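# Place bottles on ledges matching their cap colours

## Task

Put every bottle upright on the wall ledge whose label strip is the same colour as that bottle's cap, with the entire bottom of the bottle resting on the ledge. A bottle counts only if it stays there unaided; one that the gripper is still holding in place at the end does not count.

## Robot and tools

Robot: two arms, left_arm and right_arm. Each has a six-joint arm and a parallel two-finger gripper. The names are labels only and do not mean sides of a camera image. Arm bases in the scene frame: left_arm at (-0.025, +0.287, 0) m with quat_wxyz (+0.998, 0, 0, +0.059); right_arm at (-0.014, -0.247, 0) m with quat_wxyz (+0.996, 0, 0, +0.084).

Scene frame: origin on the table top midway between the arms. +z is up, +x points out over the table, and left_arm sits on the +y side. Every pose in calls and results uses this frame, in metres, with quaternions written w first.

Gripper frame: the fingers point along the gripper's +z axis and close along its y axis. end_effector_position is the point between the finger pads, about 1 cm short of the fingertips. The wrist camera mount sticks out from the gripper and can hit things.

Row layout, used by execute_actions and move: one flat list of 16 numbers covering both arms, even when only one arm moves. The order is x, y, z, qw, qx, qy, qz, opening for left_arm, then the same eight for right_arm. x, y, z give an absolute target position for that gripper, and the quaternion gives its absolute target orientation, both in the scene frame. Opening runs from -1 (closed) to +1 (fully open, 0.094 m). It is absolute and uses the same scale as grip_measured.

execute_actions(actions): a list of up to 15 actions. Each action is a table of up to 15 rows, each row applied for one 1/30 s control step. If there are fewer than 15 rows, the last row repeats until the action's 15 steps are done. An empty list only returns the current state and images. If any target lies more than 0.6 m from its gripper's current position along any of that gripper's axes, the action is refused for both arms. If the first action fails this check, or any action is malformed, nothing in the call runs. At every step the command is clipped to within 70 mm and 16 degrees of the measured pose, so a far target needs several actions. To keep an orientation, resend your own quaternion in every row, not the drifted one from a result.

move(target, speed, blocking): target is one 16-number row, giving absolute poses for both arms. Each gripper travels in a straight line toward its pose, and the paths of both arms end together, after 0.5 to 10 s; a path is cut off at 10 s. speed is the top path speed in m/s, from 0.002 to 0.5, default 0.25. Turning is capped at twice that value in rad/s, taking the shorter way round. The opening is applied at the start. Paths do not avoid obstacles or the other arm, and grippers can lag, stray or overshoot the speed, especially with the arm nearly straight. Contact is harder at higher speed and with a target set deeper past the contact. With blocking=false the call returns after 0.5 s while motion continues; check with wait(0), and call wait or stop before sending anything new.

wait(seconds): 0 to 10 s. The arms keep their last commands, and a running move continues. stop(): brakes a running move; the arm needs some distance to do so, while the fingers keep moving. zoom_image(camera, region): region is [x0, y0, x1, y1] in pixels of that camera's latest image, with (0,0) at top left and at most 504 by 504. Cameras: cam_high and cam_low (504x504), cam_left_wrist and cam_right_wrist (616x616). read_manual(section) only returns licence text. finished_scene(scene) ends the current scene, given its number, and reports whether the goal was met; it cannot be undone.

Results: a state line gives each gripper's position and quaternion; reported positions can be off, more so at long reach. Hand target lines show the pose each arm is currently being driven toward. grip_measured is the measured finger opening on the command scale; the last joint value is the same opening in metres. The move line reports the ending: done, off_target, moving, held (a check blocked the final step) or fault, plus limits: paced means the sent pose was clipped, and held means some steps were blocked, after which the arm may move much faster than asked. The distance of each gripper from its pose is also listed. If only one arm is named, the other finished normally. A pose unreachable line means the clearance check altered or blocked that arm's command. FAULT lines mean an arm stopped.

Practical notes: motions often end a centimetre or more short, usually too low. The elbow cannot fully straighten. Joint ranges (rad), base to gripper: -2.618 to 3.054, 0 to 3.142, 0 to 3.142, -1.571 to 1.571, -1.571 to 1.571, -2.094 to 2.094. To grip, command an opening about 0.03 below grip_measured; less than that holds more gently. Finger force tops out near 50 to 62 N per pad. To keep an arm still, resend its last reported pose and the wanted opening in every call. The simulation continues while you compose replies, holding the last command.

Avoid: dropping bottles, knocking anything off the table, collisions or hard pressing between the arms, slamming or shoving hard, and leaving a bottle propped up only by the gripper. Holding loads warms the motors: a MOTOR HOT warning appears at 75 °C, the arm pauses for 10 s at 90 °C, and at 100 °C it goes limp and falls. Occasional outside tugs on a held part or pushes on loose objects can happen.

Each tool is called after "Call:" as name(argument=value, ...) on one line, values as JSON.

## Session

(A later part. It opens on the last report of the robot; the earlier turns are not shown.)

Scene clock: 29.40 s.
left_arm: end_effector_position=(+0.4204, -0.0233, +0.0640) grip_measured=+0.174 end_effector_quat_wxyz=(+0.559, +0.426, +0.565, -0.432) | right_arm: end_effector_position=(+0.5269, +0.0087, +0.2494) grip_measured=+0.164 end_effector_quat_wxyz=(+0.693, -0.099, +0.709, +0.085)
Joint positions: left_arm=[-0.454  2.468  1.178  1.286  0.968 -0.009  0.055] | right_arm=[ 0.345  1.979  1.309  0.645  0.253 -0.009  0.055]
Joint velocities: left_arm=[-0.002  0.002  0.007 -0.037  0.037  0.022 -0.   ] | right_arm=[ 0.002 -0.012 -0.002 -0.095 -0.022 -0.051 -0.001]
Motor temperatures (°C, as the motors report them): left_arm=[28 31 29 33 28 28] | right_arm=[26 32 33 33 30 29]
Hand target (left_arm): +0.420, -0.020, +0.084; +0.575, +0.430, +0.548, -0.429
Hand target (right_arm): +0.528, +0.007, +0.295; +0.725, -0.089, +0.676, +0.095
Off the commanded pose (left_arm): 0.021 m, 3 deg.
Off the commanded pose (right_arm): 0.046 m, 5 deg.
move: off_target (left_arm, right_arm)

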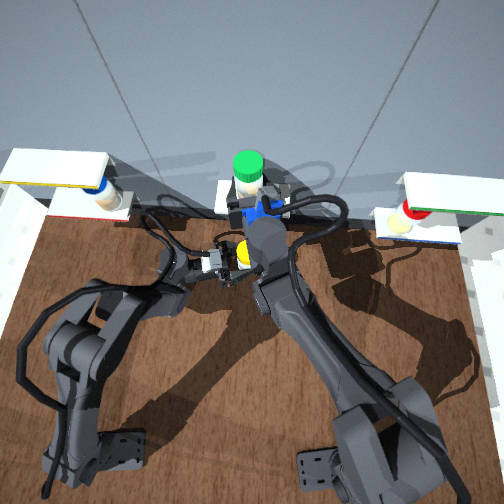

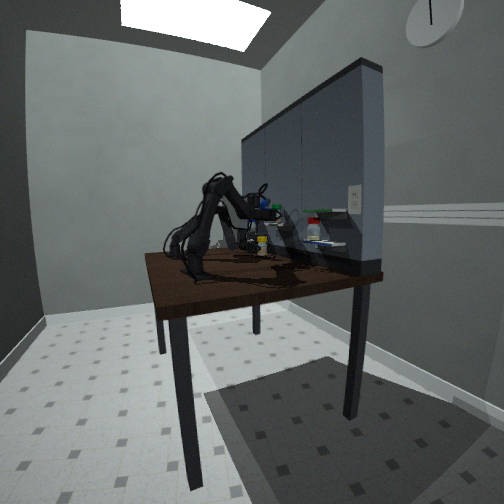

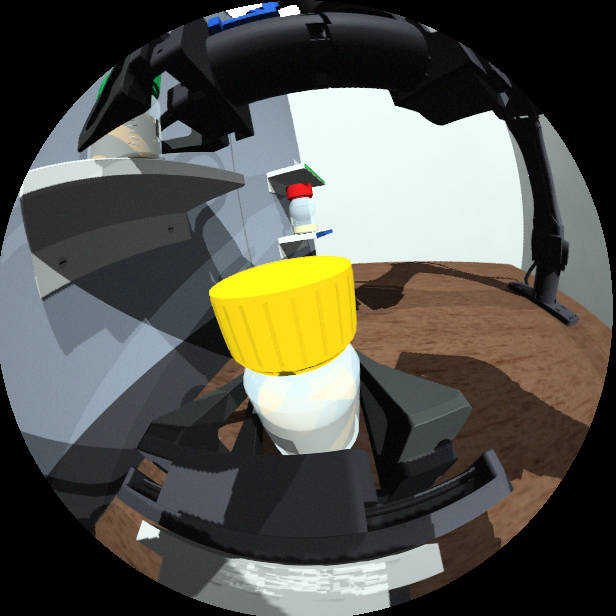

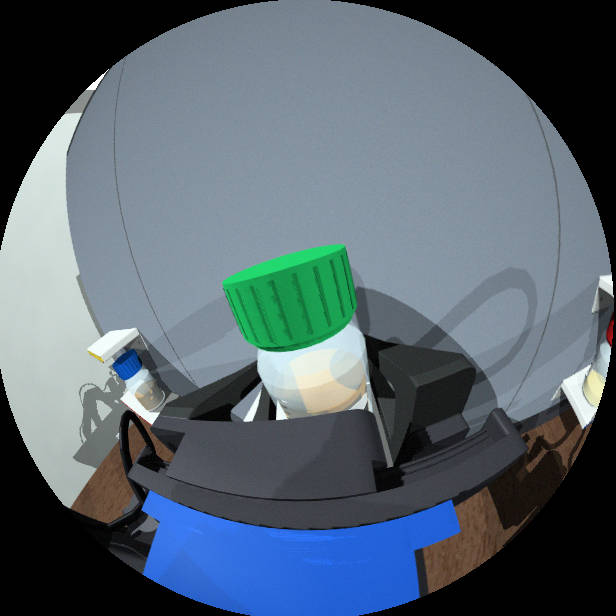

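Call:
move(target=[0.41,0.08,0.16,0.628,0.344,0.596,-0.363,0.135,0.50,-0.06,0.375,0.74,-0.06,0.667,0.065,0.13], speed=0.2)

Call:
move(target=[0.44,0.36,0.375,0.74,0,0.672,0,0.135,0.50,-0.39,0.385,0.743,0,0.669,0,0.13], speed=0.28)

Scene clock: 30.97 s.
left_arm: end_effector_position=(+0.4128, +0.0764, +0.1443) grip_measured=+0.174 end_effector_quat_wxyz=(+0.611, +0.345, +0.610, -0.368) | right_arm: end_effector_position=(+0.5045, -0.0566, +0.3448) grip_measured=+0.164 end_effector_quat_wxyz=(+0.717, -0.065, +0.692, +0.060)
Joint positions: left_arm=[-0.278  2.072  0.839  1.264  0.897 -0.052  0.055] | right_arm=[ 0.261  1.722  1.309  0.448  0.253 -0.018  0.055]
Joint velocities: left_arm=[-0.002 -0.002  0.002  0.022 -0.066  0.007 -0.001] | right_arm=[-0.022 -0.007 -0.002  0.007 -0.022 -0.037 -0.002]
Motor temperatures (°C, as the motors report them): left_arm=[28 31 29 33 28 28] | right_arm=[26 32 33 34 30 29]
Hand target (left_arm): +0.411, +0.079, +0.160; +0.627, +0.345, +0.597, -0.362
Hand target (right_arm): +0.500, -0.061, +0.375; +0.740, -0.059, +0.667, +0.065
Off the commanded pose (left_arm): 0.016 m, 3 deg.
Off the commanded pose (right_arm): 0.031 m, 4 deg.
move: off_target (left_arm, right_arm)

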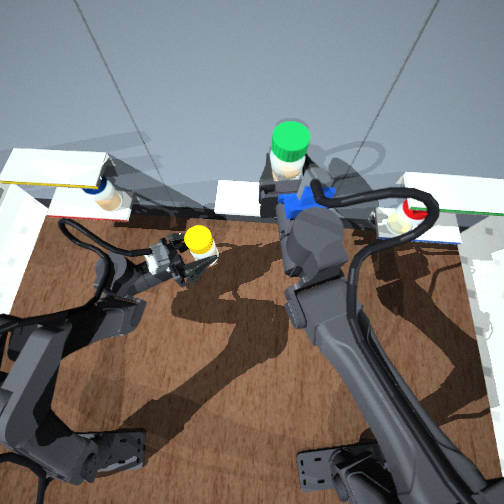

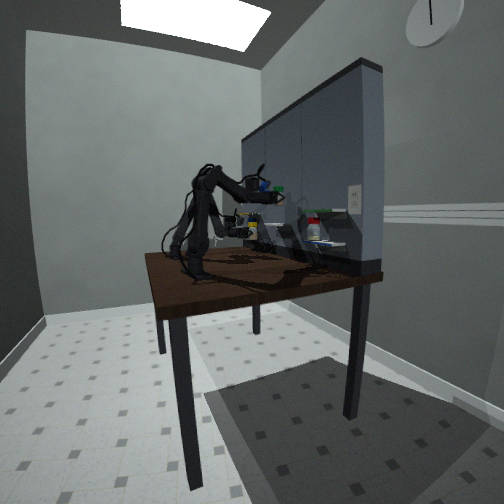

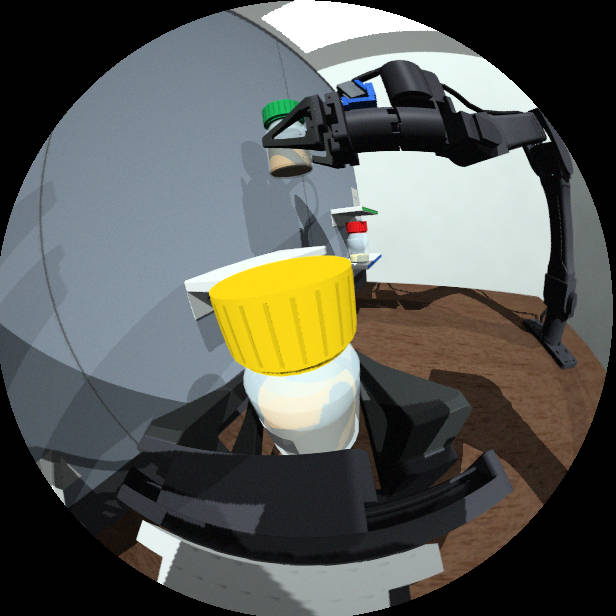

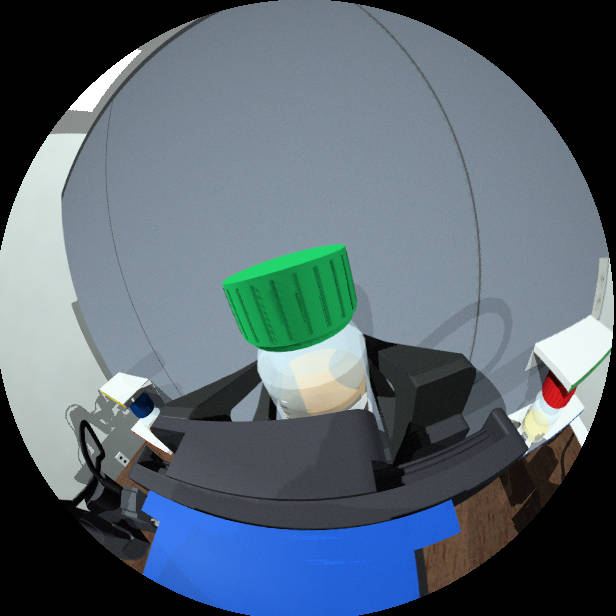

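Scene clock: 33.57 s.
left_arm: end_effector_position=(+0.4481, +0.3550, +0.3311) grip_measured=+0.174 end_effector_quat_wxyz=(+0.699, -0.006, +0.715, -0.014) | right_arm: end_effector_position=(+0.5045, -0.3935, +0.3561) grip_measured=+0.164 end_effector_quat_wxyz=(+0.720, +0.015, +0.694, +0.006)
Joint positions: left_arm=[ 0.112  1.437  1.022  0.393  0.241 -0.023  0.055] | right_arm=[-0.572  1.684  1.308  0.416 -0.39   0.045  0.055]
Joint velocities: left_arm=[-0.002 -0.007  0.002 -0.037  0.037 -0.022 -0.001] | right_arm=[ 0.002  0.002 -0.002 -0.066  0.007 -0.066  0.001]
Motor temperatures (°C, as the motors report them): left_arm=[28 31 29 33 28 28] | right_arm=[26 32 33 35 30 29]
Hand target (left_arm): +0.442, +0.358, +0.373; +0.737, +0.001, +0.676, +0.002
Hand target (right_arm): +0.504, -0.391, +0.385; +0.743, +0.003, +0.670, +0.003
Off the commanded pose (left_arm): 0.045 m, 7 deg.
Off the commanded pose (right_arm): 0.029 m, 4 deg.
move: off_target (left_arm, right_arm)

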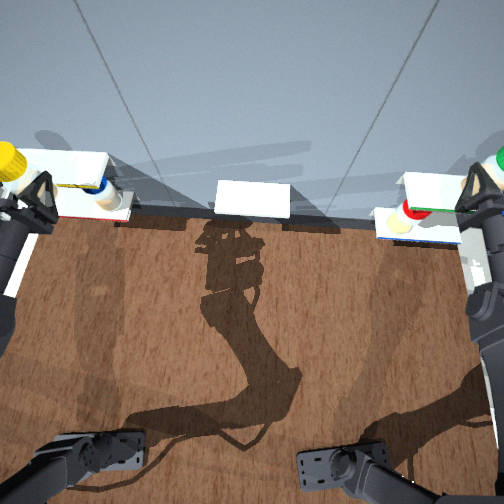

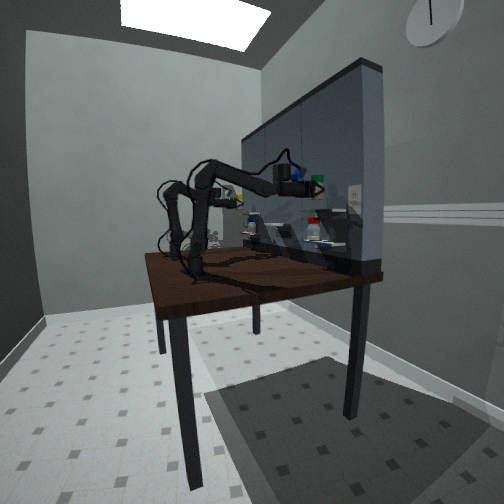

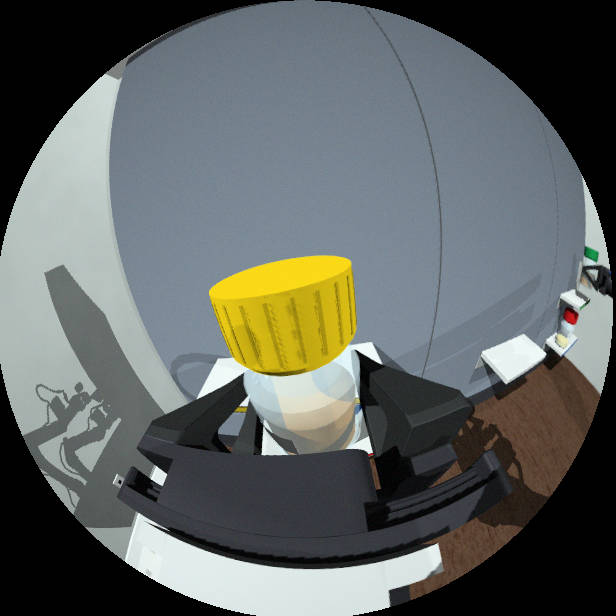

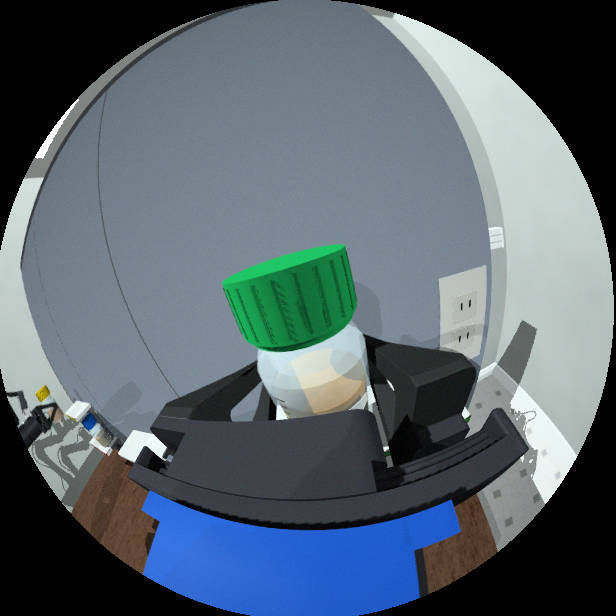

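Call:
execute_actions(actions=[[[0.443,0.36,0.375,0.74,0,0.672,0,0.135,0.504,-0.391,0.385,0.742,0,0.67,0,0.13],[0.445,0.36,0.376,0.742,0,0.67,0,0.135,0.505,-0.391,0.384,0.742,0,0.67,0,0.13],[0.448,0.36,0.377,0.744,0,0.668,0,0.135,0.506,-0.391,0.383,0.741,0,0.671,0,0.13],[0.452,0.36,0.378,0.746,0,0.666,0,0.135,0.508,-0.391,0.382,0.741,0,0.671,0,0.13],[0.456,0.36,0.379,0.748,0,0.664,0,0.135,0.51,-0.391,0.381,0.74,0,0.672,0,0.13],[0.461,0.36,0.38,0.749,0,0.663,0,0.135,0.512,-0.391,0.38,0.74,0,0.672,0,0.13],[0.466,0.36,0.38,0.749,0,0.663,0,0.135,0.514,-0.391,0.379,0.739,0,0.673,0,0.13],[0.471,0.36,0.38,0.749,0,0.663,0,0.135,0.516,-0.391,0.377,0.739,0,0.673,0,0.13],[0.476,0.36,0.38,0.749,0,0.663,0,0.135,0.518,-0.391,0.376,0.738,0,0.674,0,0.13],[0.481,0.36,0.38,0.749,0,0.663,0,0.135,0.52,-0.391,0.375,0.738,0,0.674,0,0.13],[0.486,0.36,0.38,0.749,0,0.663,0,0.135,0.522,-0.391,0.373,0.737,0,0.676,0,0.13],[0.491,0.36,0.38,0.749,0,0.663,0,0.135,0.524,-0.391,0.372,0.737,0,0.676,0,0.13],[0.496,0.36,0.38,0.749,0,0.663,0,0.135,0.526,-0.391,0.371,0.737,0,0.676,0,0.13],[0.501,0.36,0.38,0.749,0,0.663,0,0.135,0.528,-0.391,0.369,0.737,0,0.676,0,0.13],[0.506,0.36,0.38,0.749,0,0.663,0,0.135,0.53,-0.391,0.368,0.737,0,0.676,0,0.13]],[[0.511,0.36,0.379,0.749,0,0.663,0,0.135,0.532,-0.391,0.366,0.737,0,0.676,0,0.13],[0.516,0.36,0.378,0.749,0,0.663,0,0.135,0.534,-0.391,0.365,0.737,0,0.676,0,0.13],[0.521,0.36,0.377,0.749,0,0.663,0,0.135,0.536,-0.391,0.364,0.737,0,0.676,0,0.13],[0.525,0.36,0.376,0.749,0,0.663,0,0.135,0.538,-0.391,0.363,0.737,0,0.676,0,0.13],[0.529,0.36,0.375,0.749,0,0.663,0,0.135,0.539,-0.391,0.362,0.737,0,0.676,0,0.13],[0.532,0.36,0.374,0.749,0,0.663,0,0.135,0.54,-0.391,0.361,0.737,0,0.676,0,0.13],[0.534,0.36,0.373,0.749,0,0.663,0,0.135,0.541,-0.391,0.36,0.737,0,0.676,0,0.13],[0.535,0.36,0.372,0.749,0,0.663,0,0.135,0.541,-0.391,0.36,0.737,0,0.676,0,0.13]]])

Scene clock: 35.40 s.
left_arm: end_effector_position=(+0.5330, +0.3626, +0.3219) grip_measured=+0.174 end_effector_quat_wxyz=(+0.704, -0.009, +0.710, -0.008) | right_arm: end_effector_position=(+0.5373, -0.3932, +0.3219) grip_measured=+0.164 end_effector_quat_wxyz=(+0.704, +0.017, +0.710, +0.016)
Joint positions: left_arm=[ 0.075  1.764  1.309  0.445  0.191 -0.022  0.055] | right_arm=[-0.545  1.814  1.372  0.433 -0.375  0.043  0.055]
Joint velocities: left_arm=[ 0.002 -0.012 -0.007  0.022  0.037  0.022  0.   ] | right_arm=[ 0.012  0.012  0.007  0.007 -0.081 -0.022 -0.001]
Motor temperatures (°C, as the motors report them): left_arm=[28 31 30 34 28 28] | right_arm=[26 32 34 35 30 29]
Hand target (left_arm): +0.530, +0.359, +0.371; +0.749, -0.000, +0.663, +0.000
Hand target (right_arm): +0.538, -0.390, +0.359; +0.737, +0.001, +0.676, +0.000
Off the commanded pose (left_arm): 0.050 m, 8 deg.
Off the commanded pose (right_arm): 0.038 m, 6 deg.

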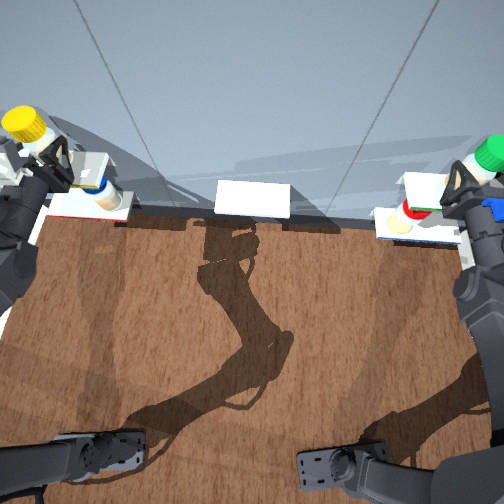

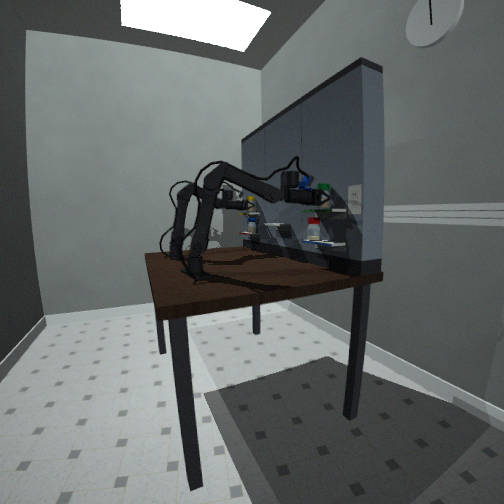

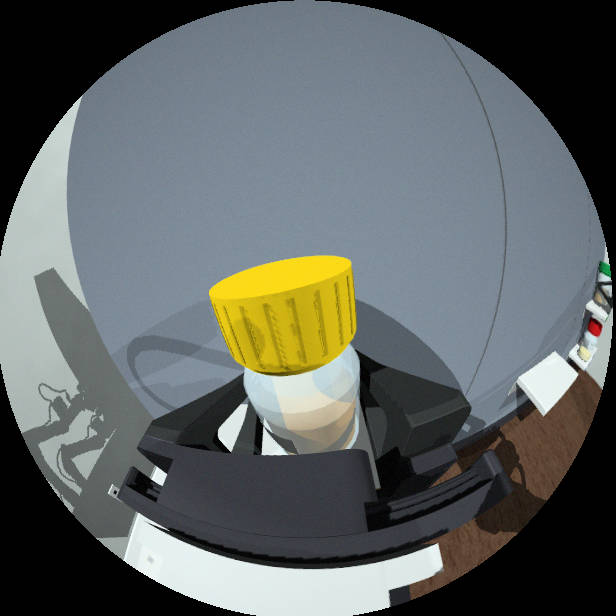

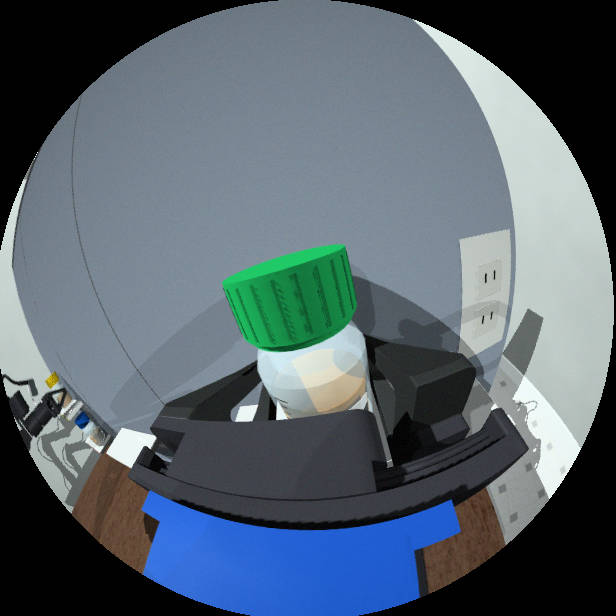

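Call:
move(target=[0.533,0.36,0.318,0.712,0,0.70,0,0.135,0.54,-0.391,0.315,0.712,0,0.70,0,0.13], speed=0.05, blocking=false)

Call:
wait(seconds=3)

Scene clock: 36.17 s.
left_arm: end_effector_position=(+0.5330, +0.3628, +0.3123) grip_measured=+0.174 end_effector_quat_wxyz=(+0.700, -0.008, +0.714, -0.006) | right_arm: end_effector_position=(+0.5386, -0.3939, +0.3151) grip_measured=+0.164 end_effector_quat_wxyz=(+0.703, +0.011, +0.711, +0.010)
Joint positions: left_arm=[ 0.075  1.77   1.289  0.46   0.189 -0.015  0.055] | right_arm=[-0.545  1.825  1.359  0.455 -0.374  0.026  0.055]
Joint velocities: left_arm=[-0.007  0.022 -0.066  0.11  -0.066  0.037  0.   ] | right_arm=[ 0.002  0.002 -0.056  0.198 -0.007 -0.037 -0.   ]
Motor temperatures (°C, as the motors report them): left_arm=[28 31 30 34 28 28] | right_arm=[26 32 34 35 30 29]
Hand target (left_arm): +0.533, +0.360, +0.318; +0.712, -0.001, +0.702, -0.000
Hand target (right_arm): +0.540, -0.391, +0.315; +0.712, +0.001, +0.702, +0.001
Off the commanded pose (left_arm): 0.006 m, 2 deg.
Off the commanded pose (right_arm): 0.003 m, 2 deg.
move: running

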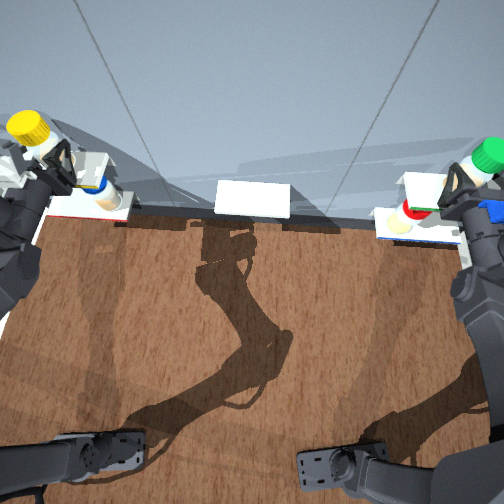

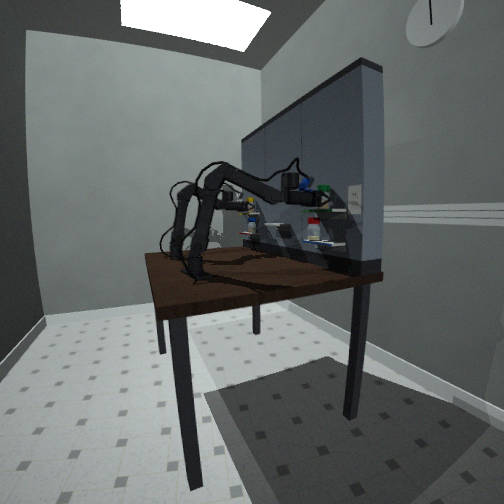

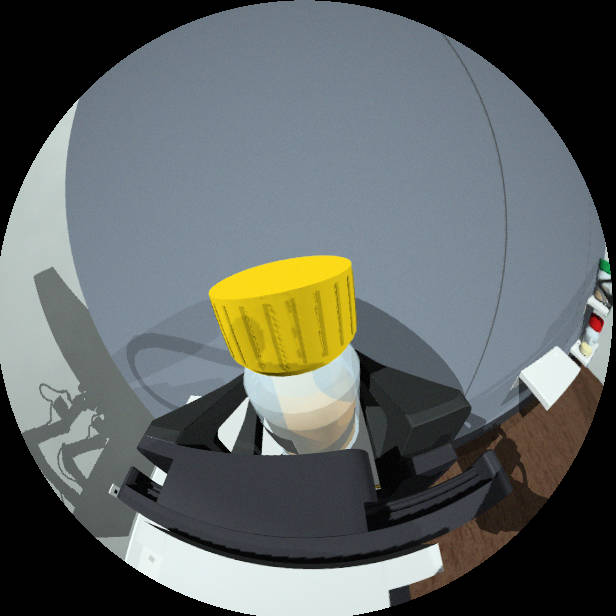

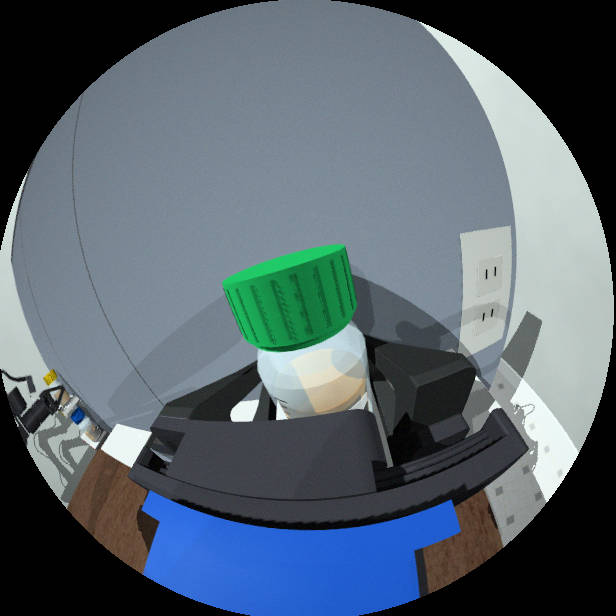

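Scene clock: 36.43 s.
left_arm: end_effector_position=(+0.5327, +0.3628, +0.3124) grip_measured=+0.174 end_effector_quat_wxyz=(+0.702, -0.006, +0.712, -0.004) | right_arm: end_effector_position=(+0.5382, -0.3937, +0.3152) grip_measured=+0.164 end_effector_quat_wxyz=(+0.706, +0.007, +0.708, +0.006)
Joint positions: left_arm=[ 0.075  1.77   1.283  0.473  0.189 -0.011  0.055] | right_arm=[-0.545  1.825  1.352  0.47  -0.374  0.018  0.055]
Joint velocities: left_arm=[-0.022  0.007 -0.017  0.007 -0.007  0.037 -0.   ] | right_arm=[-0.002 -0.002 -0.022 -0.051 -0.022 -0.022 -0.   ]
Motor temperatures (°C, as the motors report them): left_arm=[28 31 30 34 28 28] | right_arm=[26 32 34 35 30 29]
Hand target (left_arm): +0.533, +0.360, +0.318; +0.713, -0.000, +0.701, +0.000
Hand target (right_arm): +0.540, -0.391, +0.315; +0.713, +0.000, +0.701, +0.000
Off the commanded pose (left_arm): 0.006 m, 2 deg.
Off the commanded pose (right_arm): 0.003 m, 2 deg.
earlier move: done
wait: 0.27 of 3 s (the move ended)

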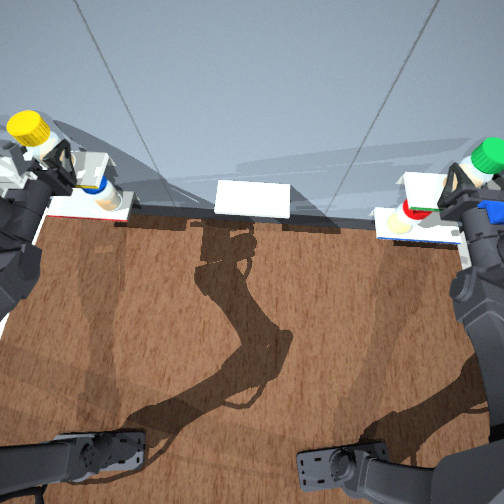

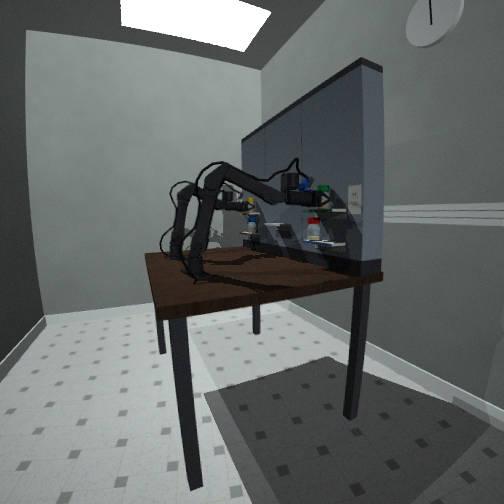

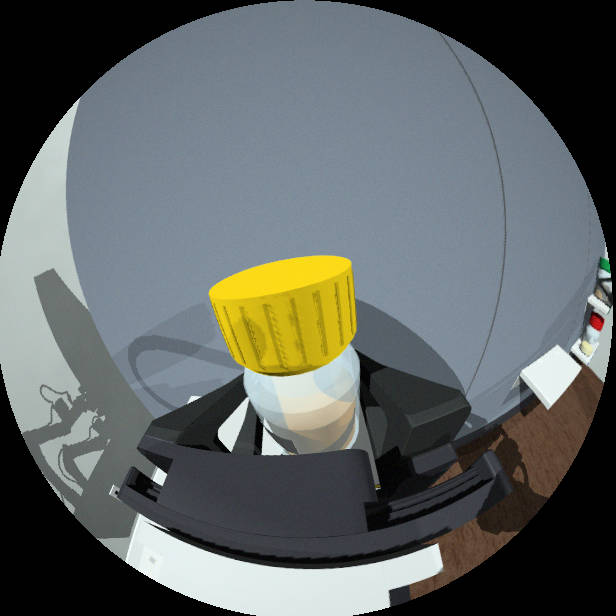

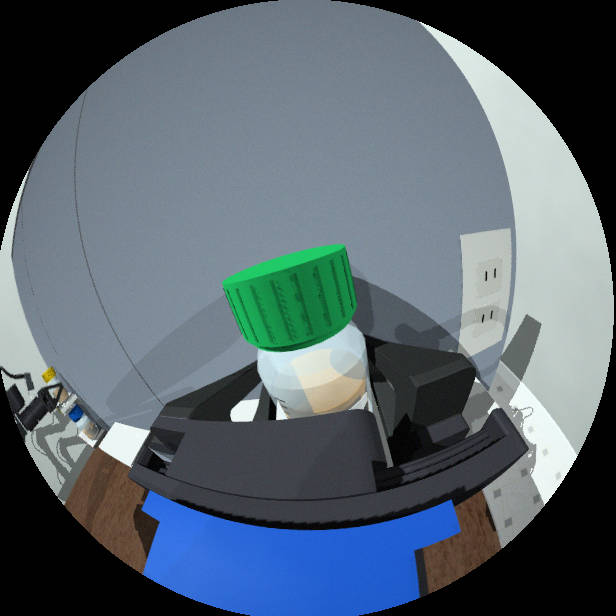

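Call:
move(target=[0.533,0.36,0.318,0.712,0,0.70,0,1,0.54,-0.391,0.315,0.712,0,0.70,0,1])

Call:
move(target=[0.445,0.36,0.32,0.707,0,0.707,0,1,0.45,-0.391,0.315,0.707,0,0.707,0,1], speed=0.2)

Call:
move(target=[0.45,0.33,0.178,0.707,0,0.707,0,1,0.455,-0.37,0.172,0.707,0,0.707,0,1], speed=0.25)

Call:
zoom_image(camera="cam_low", region=[220, 150, 400, 290])

Scene clock: 37.37 s.
left_arm: end_effector_position=(+0.5326, +0.3628, +0.3182) grip_measured=+1.000 end_effector_quat_wxyz=(+0.711, -0.004, +0.704, -0.001) | right_arm: end_effector_position=(+0.5381, -0.3936, +0.3250) grip_measured=+1.000 end_effector_quat_wxyz=(+0.720, +0.001, +0.694, -0.000)
Joint positions: left_arm=[ 0.075  1.77   1.283  0.497  0.189 -0.009  0.094] | right_arm=[-0.545  1.825  1.351  0.512 -0.374  0.016  0.094]
Joint velocities: left_arm=[-0.012  0.002 -0.012 -0.037 -0.037 -0.051  0.   ] | right_arm=[-0.017 -0.002  0.007 -0.095  0.007 -0.007  0.   ]
Motor temperatures (°C, as the motors report them): left_arm=[28 31 30 34 28 28] | right_arm=[26 32 34 35 30 29]
Hand target (left_arm): +0.533, +0.360, +0.318; +0.713, +0.000, +0.701, +0.000
Hand target (right_arm): +0.540, -0.391, +0.315; +0.713, -0.000, +0.701, +0.000
Off the commanded pose (left_arm): 0.003 m, 1 deg.
Off the commanded pose (right_arm): 0.011 m, 1 deg.
move: off_target (right_arm)

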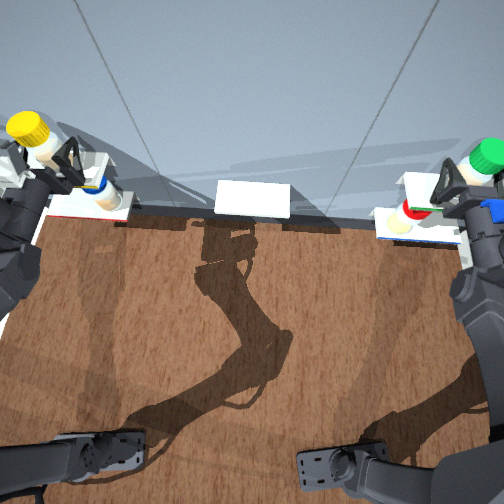

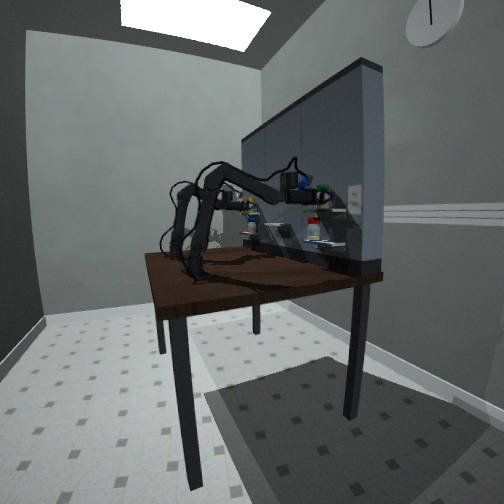

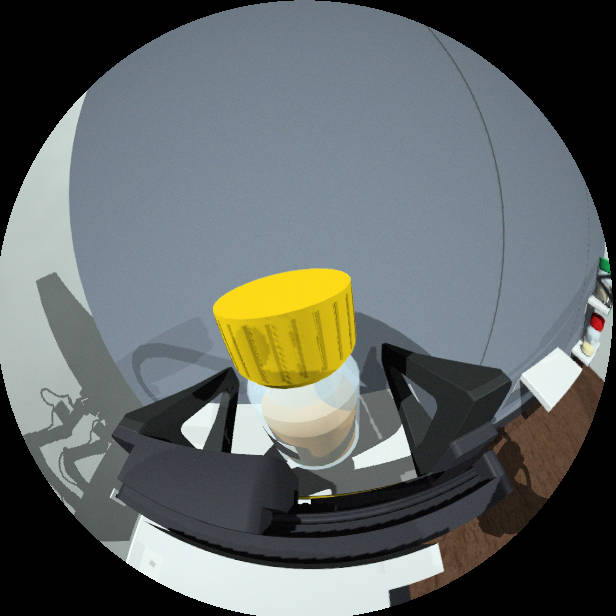

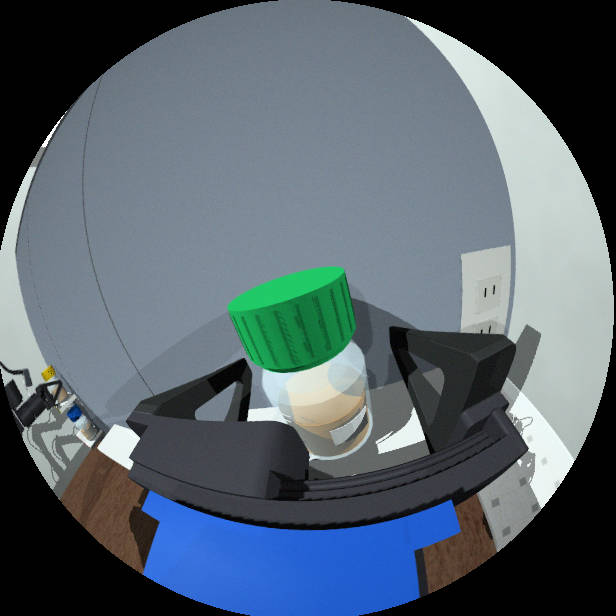

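Scene clock: 38.27 s.
left_arm: end_effector_position=(+0.4503, +0.3593, +0.3224) grip_measured=+1.000 end_effector_quat_wxyz=(+0.710, -0.002, +0.705, -0.002) | right_arm: end_effector_position=(+0.4542, -0.3935, +0.3265) grip_measured=+1.000 end_effector_quat_wxyz=(+0.717, +0.001, +0.698, -0.003)
Joint positions: left_arm=[ 0.117  1.46   0.978  0.489  0.234 -0.007  0.094] | right_arm=[-0.637  1.534  1.042  0.522 -0.463  0.01   0.094]
Joint velocities: left_arm=[ 0.002 -0.022 -0.012  0.066  0.066 -0.081  0.   ] | right_arm=[ 0.002  0.007  0.002  0.022 -0.007 -0.007  0.   ]
Motor temperatures (°C, as the motors report them): left_arm=[28 31 30 34 28 28] | right_arm=[26 32 33 35 30 29]
Hand target (left_arm): +0.445, +0.361, +0.320; +0.707, -0.000, +0.707, -0.000
Hand target (right_arm): +0.450, -0.393, +0.316; +0.707, +0.000, +0.707, +0.000
Off the commanded pose (left_arm): 0.006 m, 0 deg.
Off the commanded pose (right_arm): 0.012 m, 2 deg.
move: off_target (right_arm)

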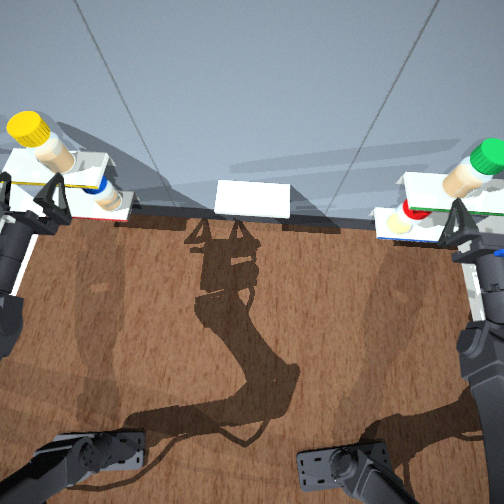

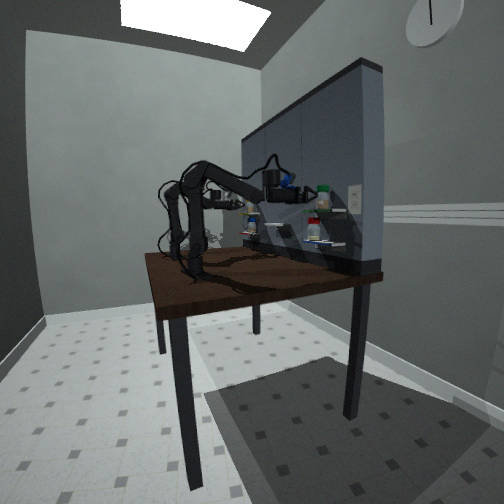

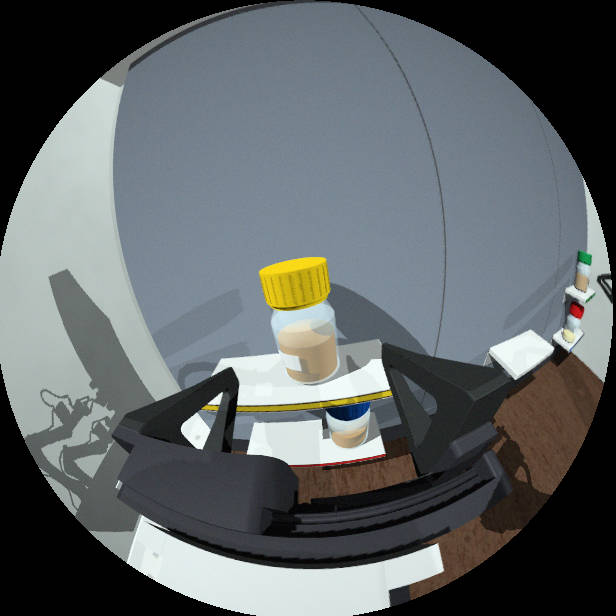

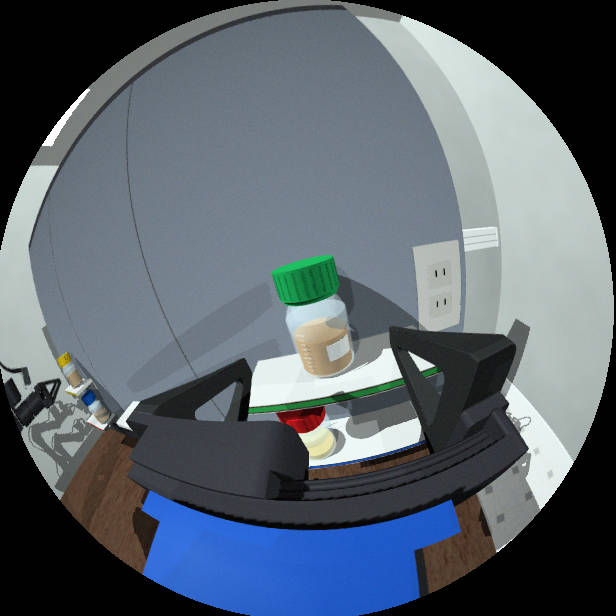

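Scene clock: 39.70 s.
left_arm: end_effector_position=(+0.4491, +0.3323, +0.1803) grip_measured=+1.000 end_effector_quat_wxyz=(+0.706, -0.002, +0.708, -0.002) | right_arm: end_effector_position=(+0.4559, -0.3732, +0.1808) grip_measured=+1.000 end_effector_quat_wxyz=(+0.715, -0.002, +0.699, -0.002)
Joint positions: left_arm=[ 0.03   1.766  0.632  1.131  0.148 -0.006  0.094] | right_arm=[-0.581  1.844  0.704  1.163 -0.414  0.004  0.094]
Joint velocities: left_arm=[-0.002 -0.002  0.007  0.095 -0.066 -0.037  0.   ] | right_arm=[ 0.002  0.002  0.002 -0.066  0.051 -0.051  0.   ]
Motor temperatures (°C, as the motors report them): left_arm=[28 31 30 34 28 28] | right_arm=[26 32 33 35 30 29]
Hand target (left_arm): +0.449, +0.330, +0.179; +0.707, +0.000, +0.707, +0.000
Hand target (right_arm): +0.455, -0.370, +0.171; +0.707, -0.000, +0.707, -0.000
Off the commanded pose (left_arm): 0.003 m, 0 deg.
Off the commanded pose (right_arm): 0.009 m, 1 deg.
move: done

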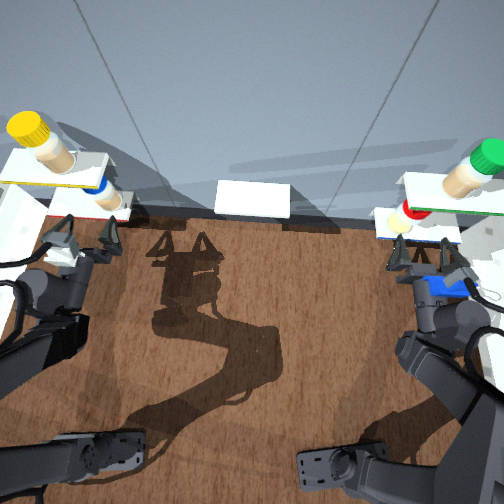

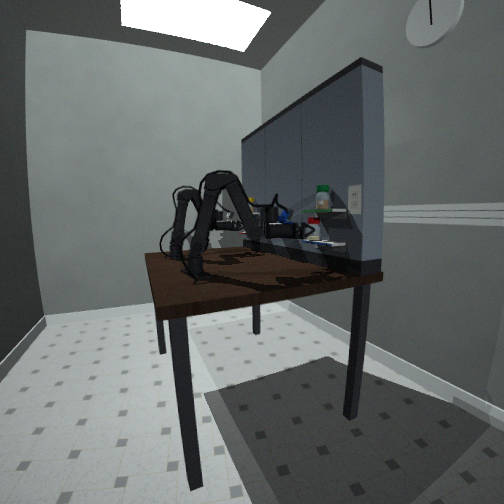

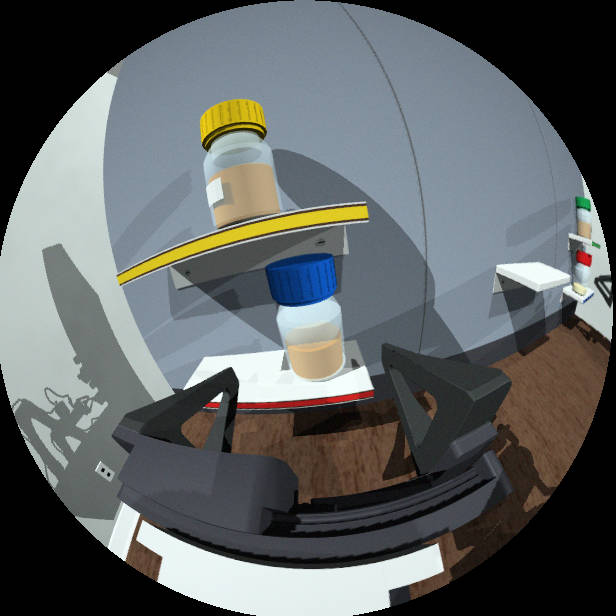

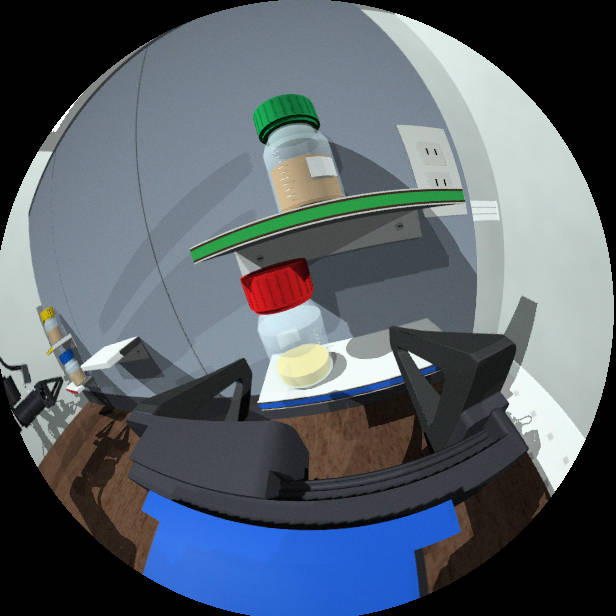

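Region (220, 150, 400, 290) of cam_low's 504x504 image, scaled by 2.800, with more detail than that image has.

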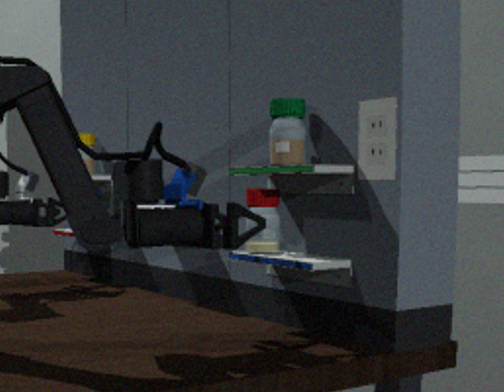

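Call:
move(target=[0.534,0.326,0.178,0.707,0,0.707,0,1,0.535,-0.352,0.168,0.707,0,0.707,0,1], speed=0.15)

Scene clock: 40.93 s.
left_arm: end_effector_position=(+0.5276, +0.3280, +0.1712) grip_measured=+1.000 end_effector_quat_wxyz=(+0.702, -0.003, +0.712, -0.003) | right_arm: end_effector_position=(+0.5282, -0.3494, +0.1718) grip_measured=+1.000 end_effector_quat_wxyz=(+0.713, -0.003, +0.701, +0.002)
Joint positions: left_arm=[-0.012  2.011  0.962  1.034  0.106 -0.006  0.094] | right_arm=[-0.449  2.038  0.965  1.09  -0.287  0.004  0.094]
Joint velocities: left_arm=[-0.007  0.017 -0.002  0.022 -0.11   0.051  0.   ] | right_arm=[-0.002 -0.002 -0.002 -0.066 -0.037  0.022  0.   ]
Motor temperatures (°C, as the motors report them): left_arm=[28 31 30 34 28 28] | right_arm=[26 32 33 35 30 29]
Hand target (left_arm): +0.534, +0.326, +0.178; +0.707, -0.000, +0.707, +0.000
Hand target (right_arm): +0.534, -0.350, +0.168; +0.707, -0.001, +0.707, -0.000
Off the commanded pose (left_arm): 0.010 m, 1 deg.
Off the commanded pose (right_arm): 0.008 m, 1 deg.
move: done

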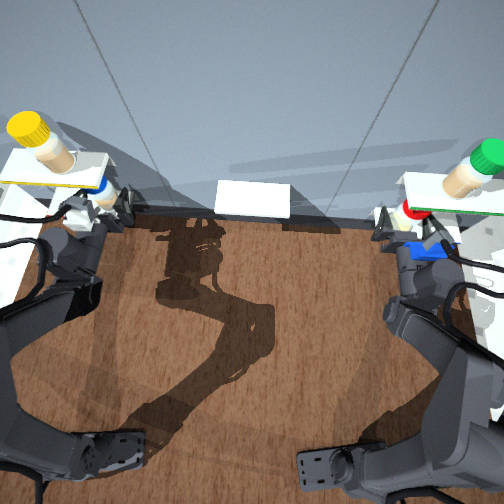

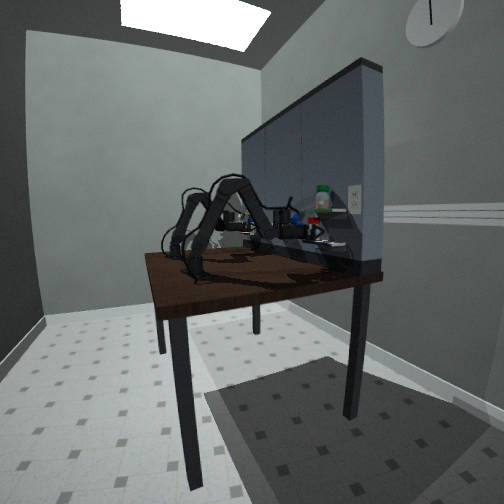

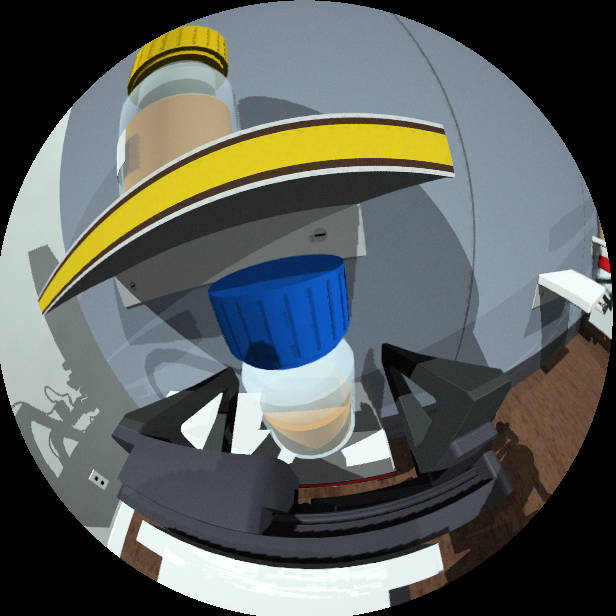

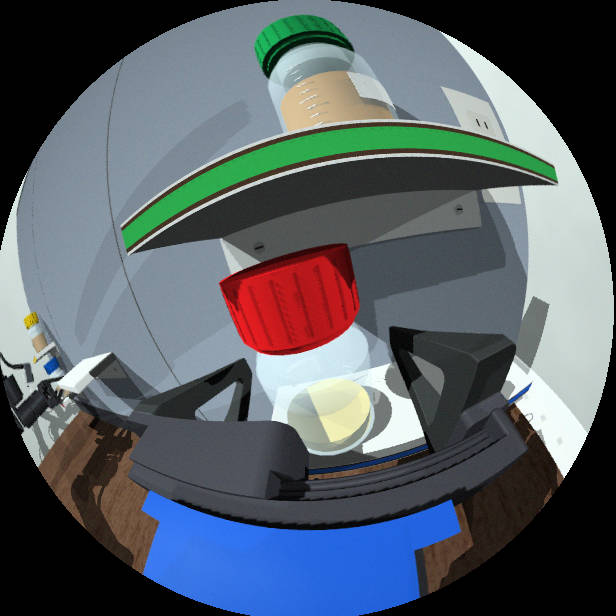

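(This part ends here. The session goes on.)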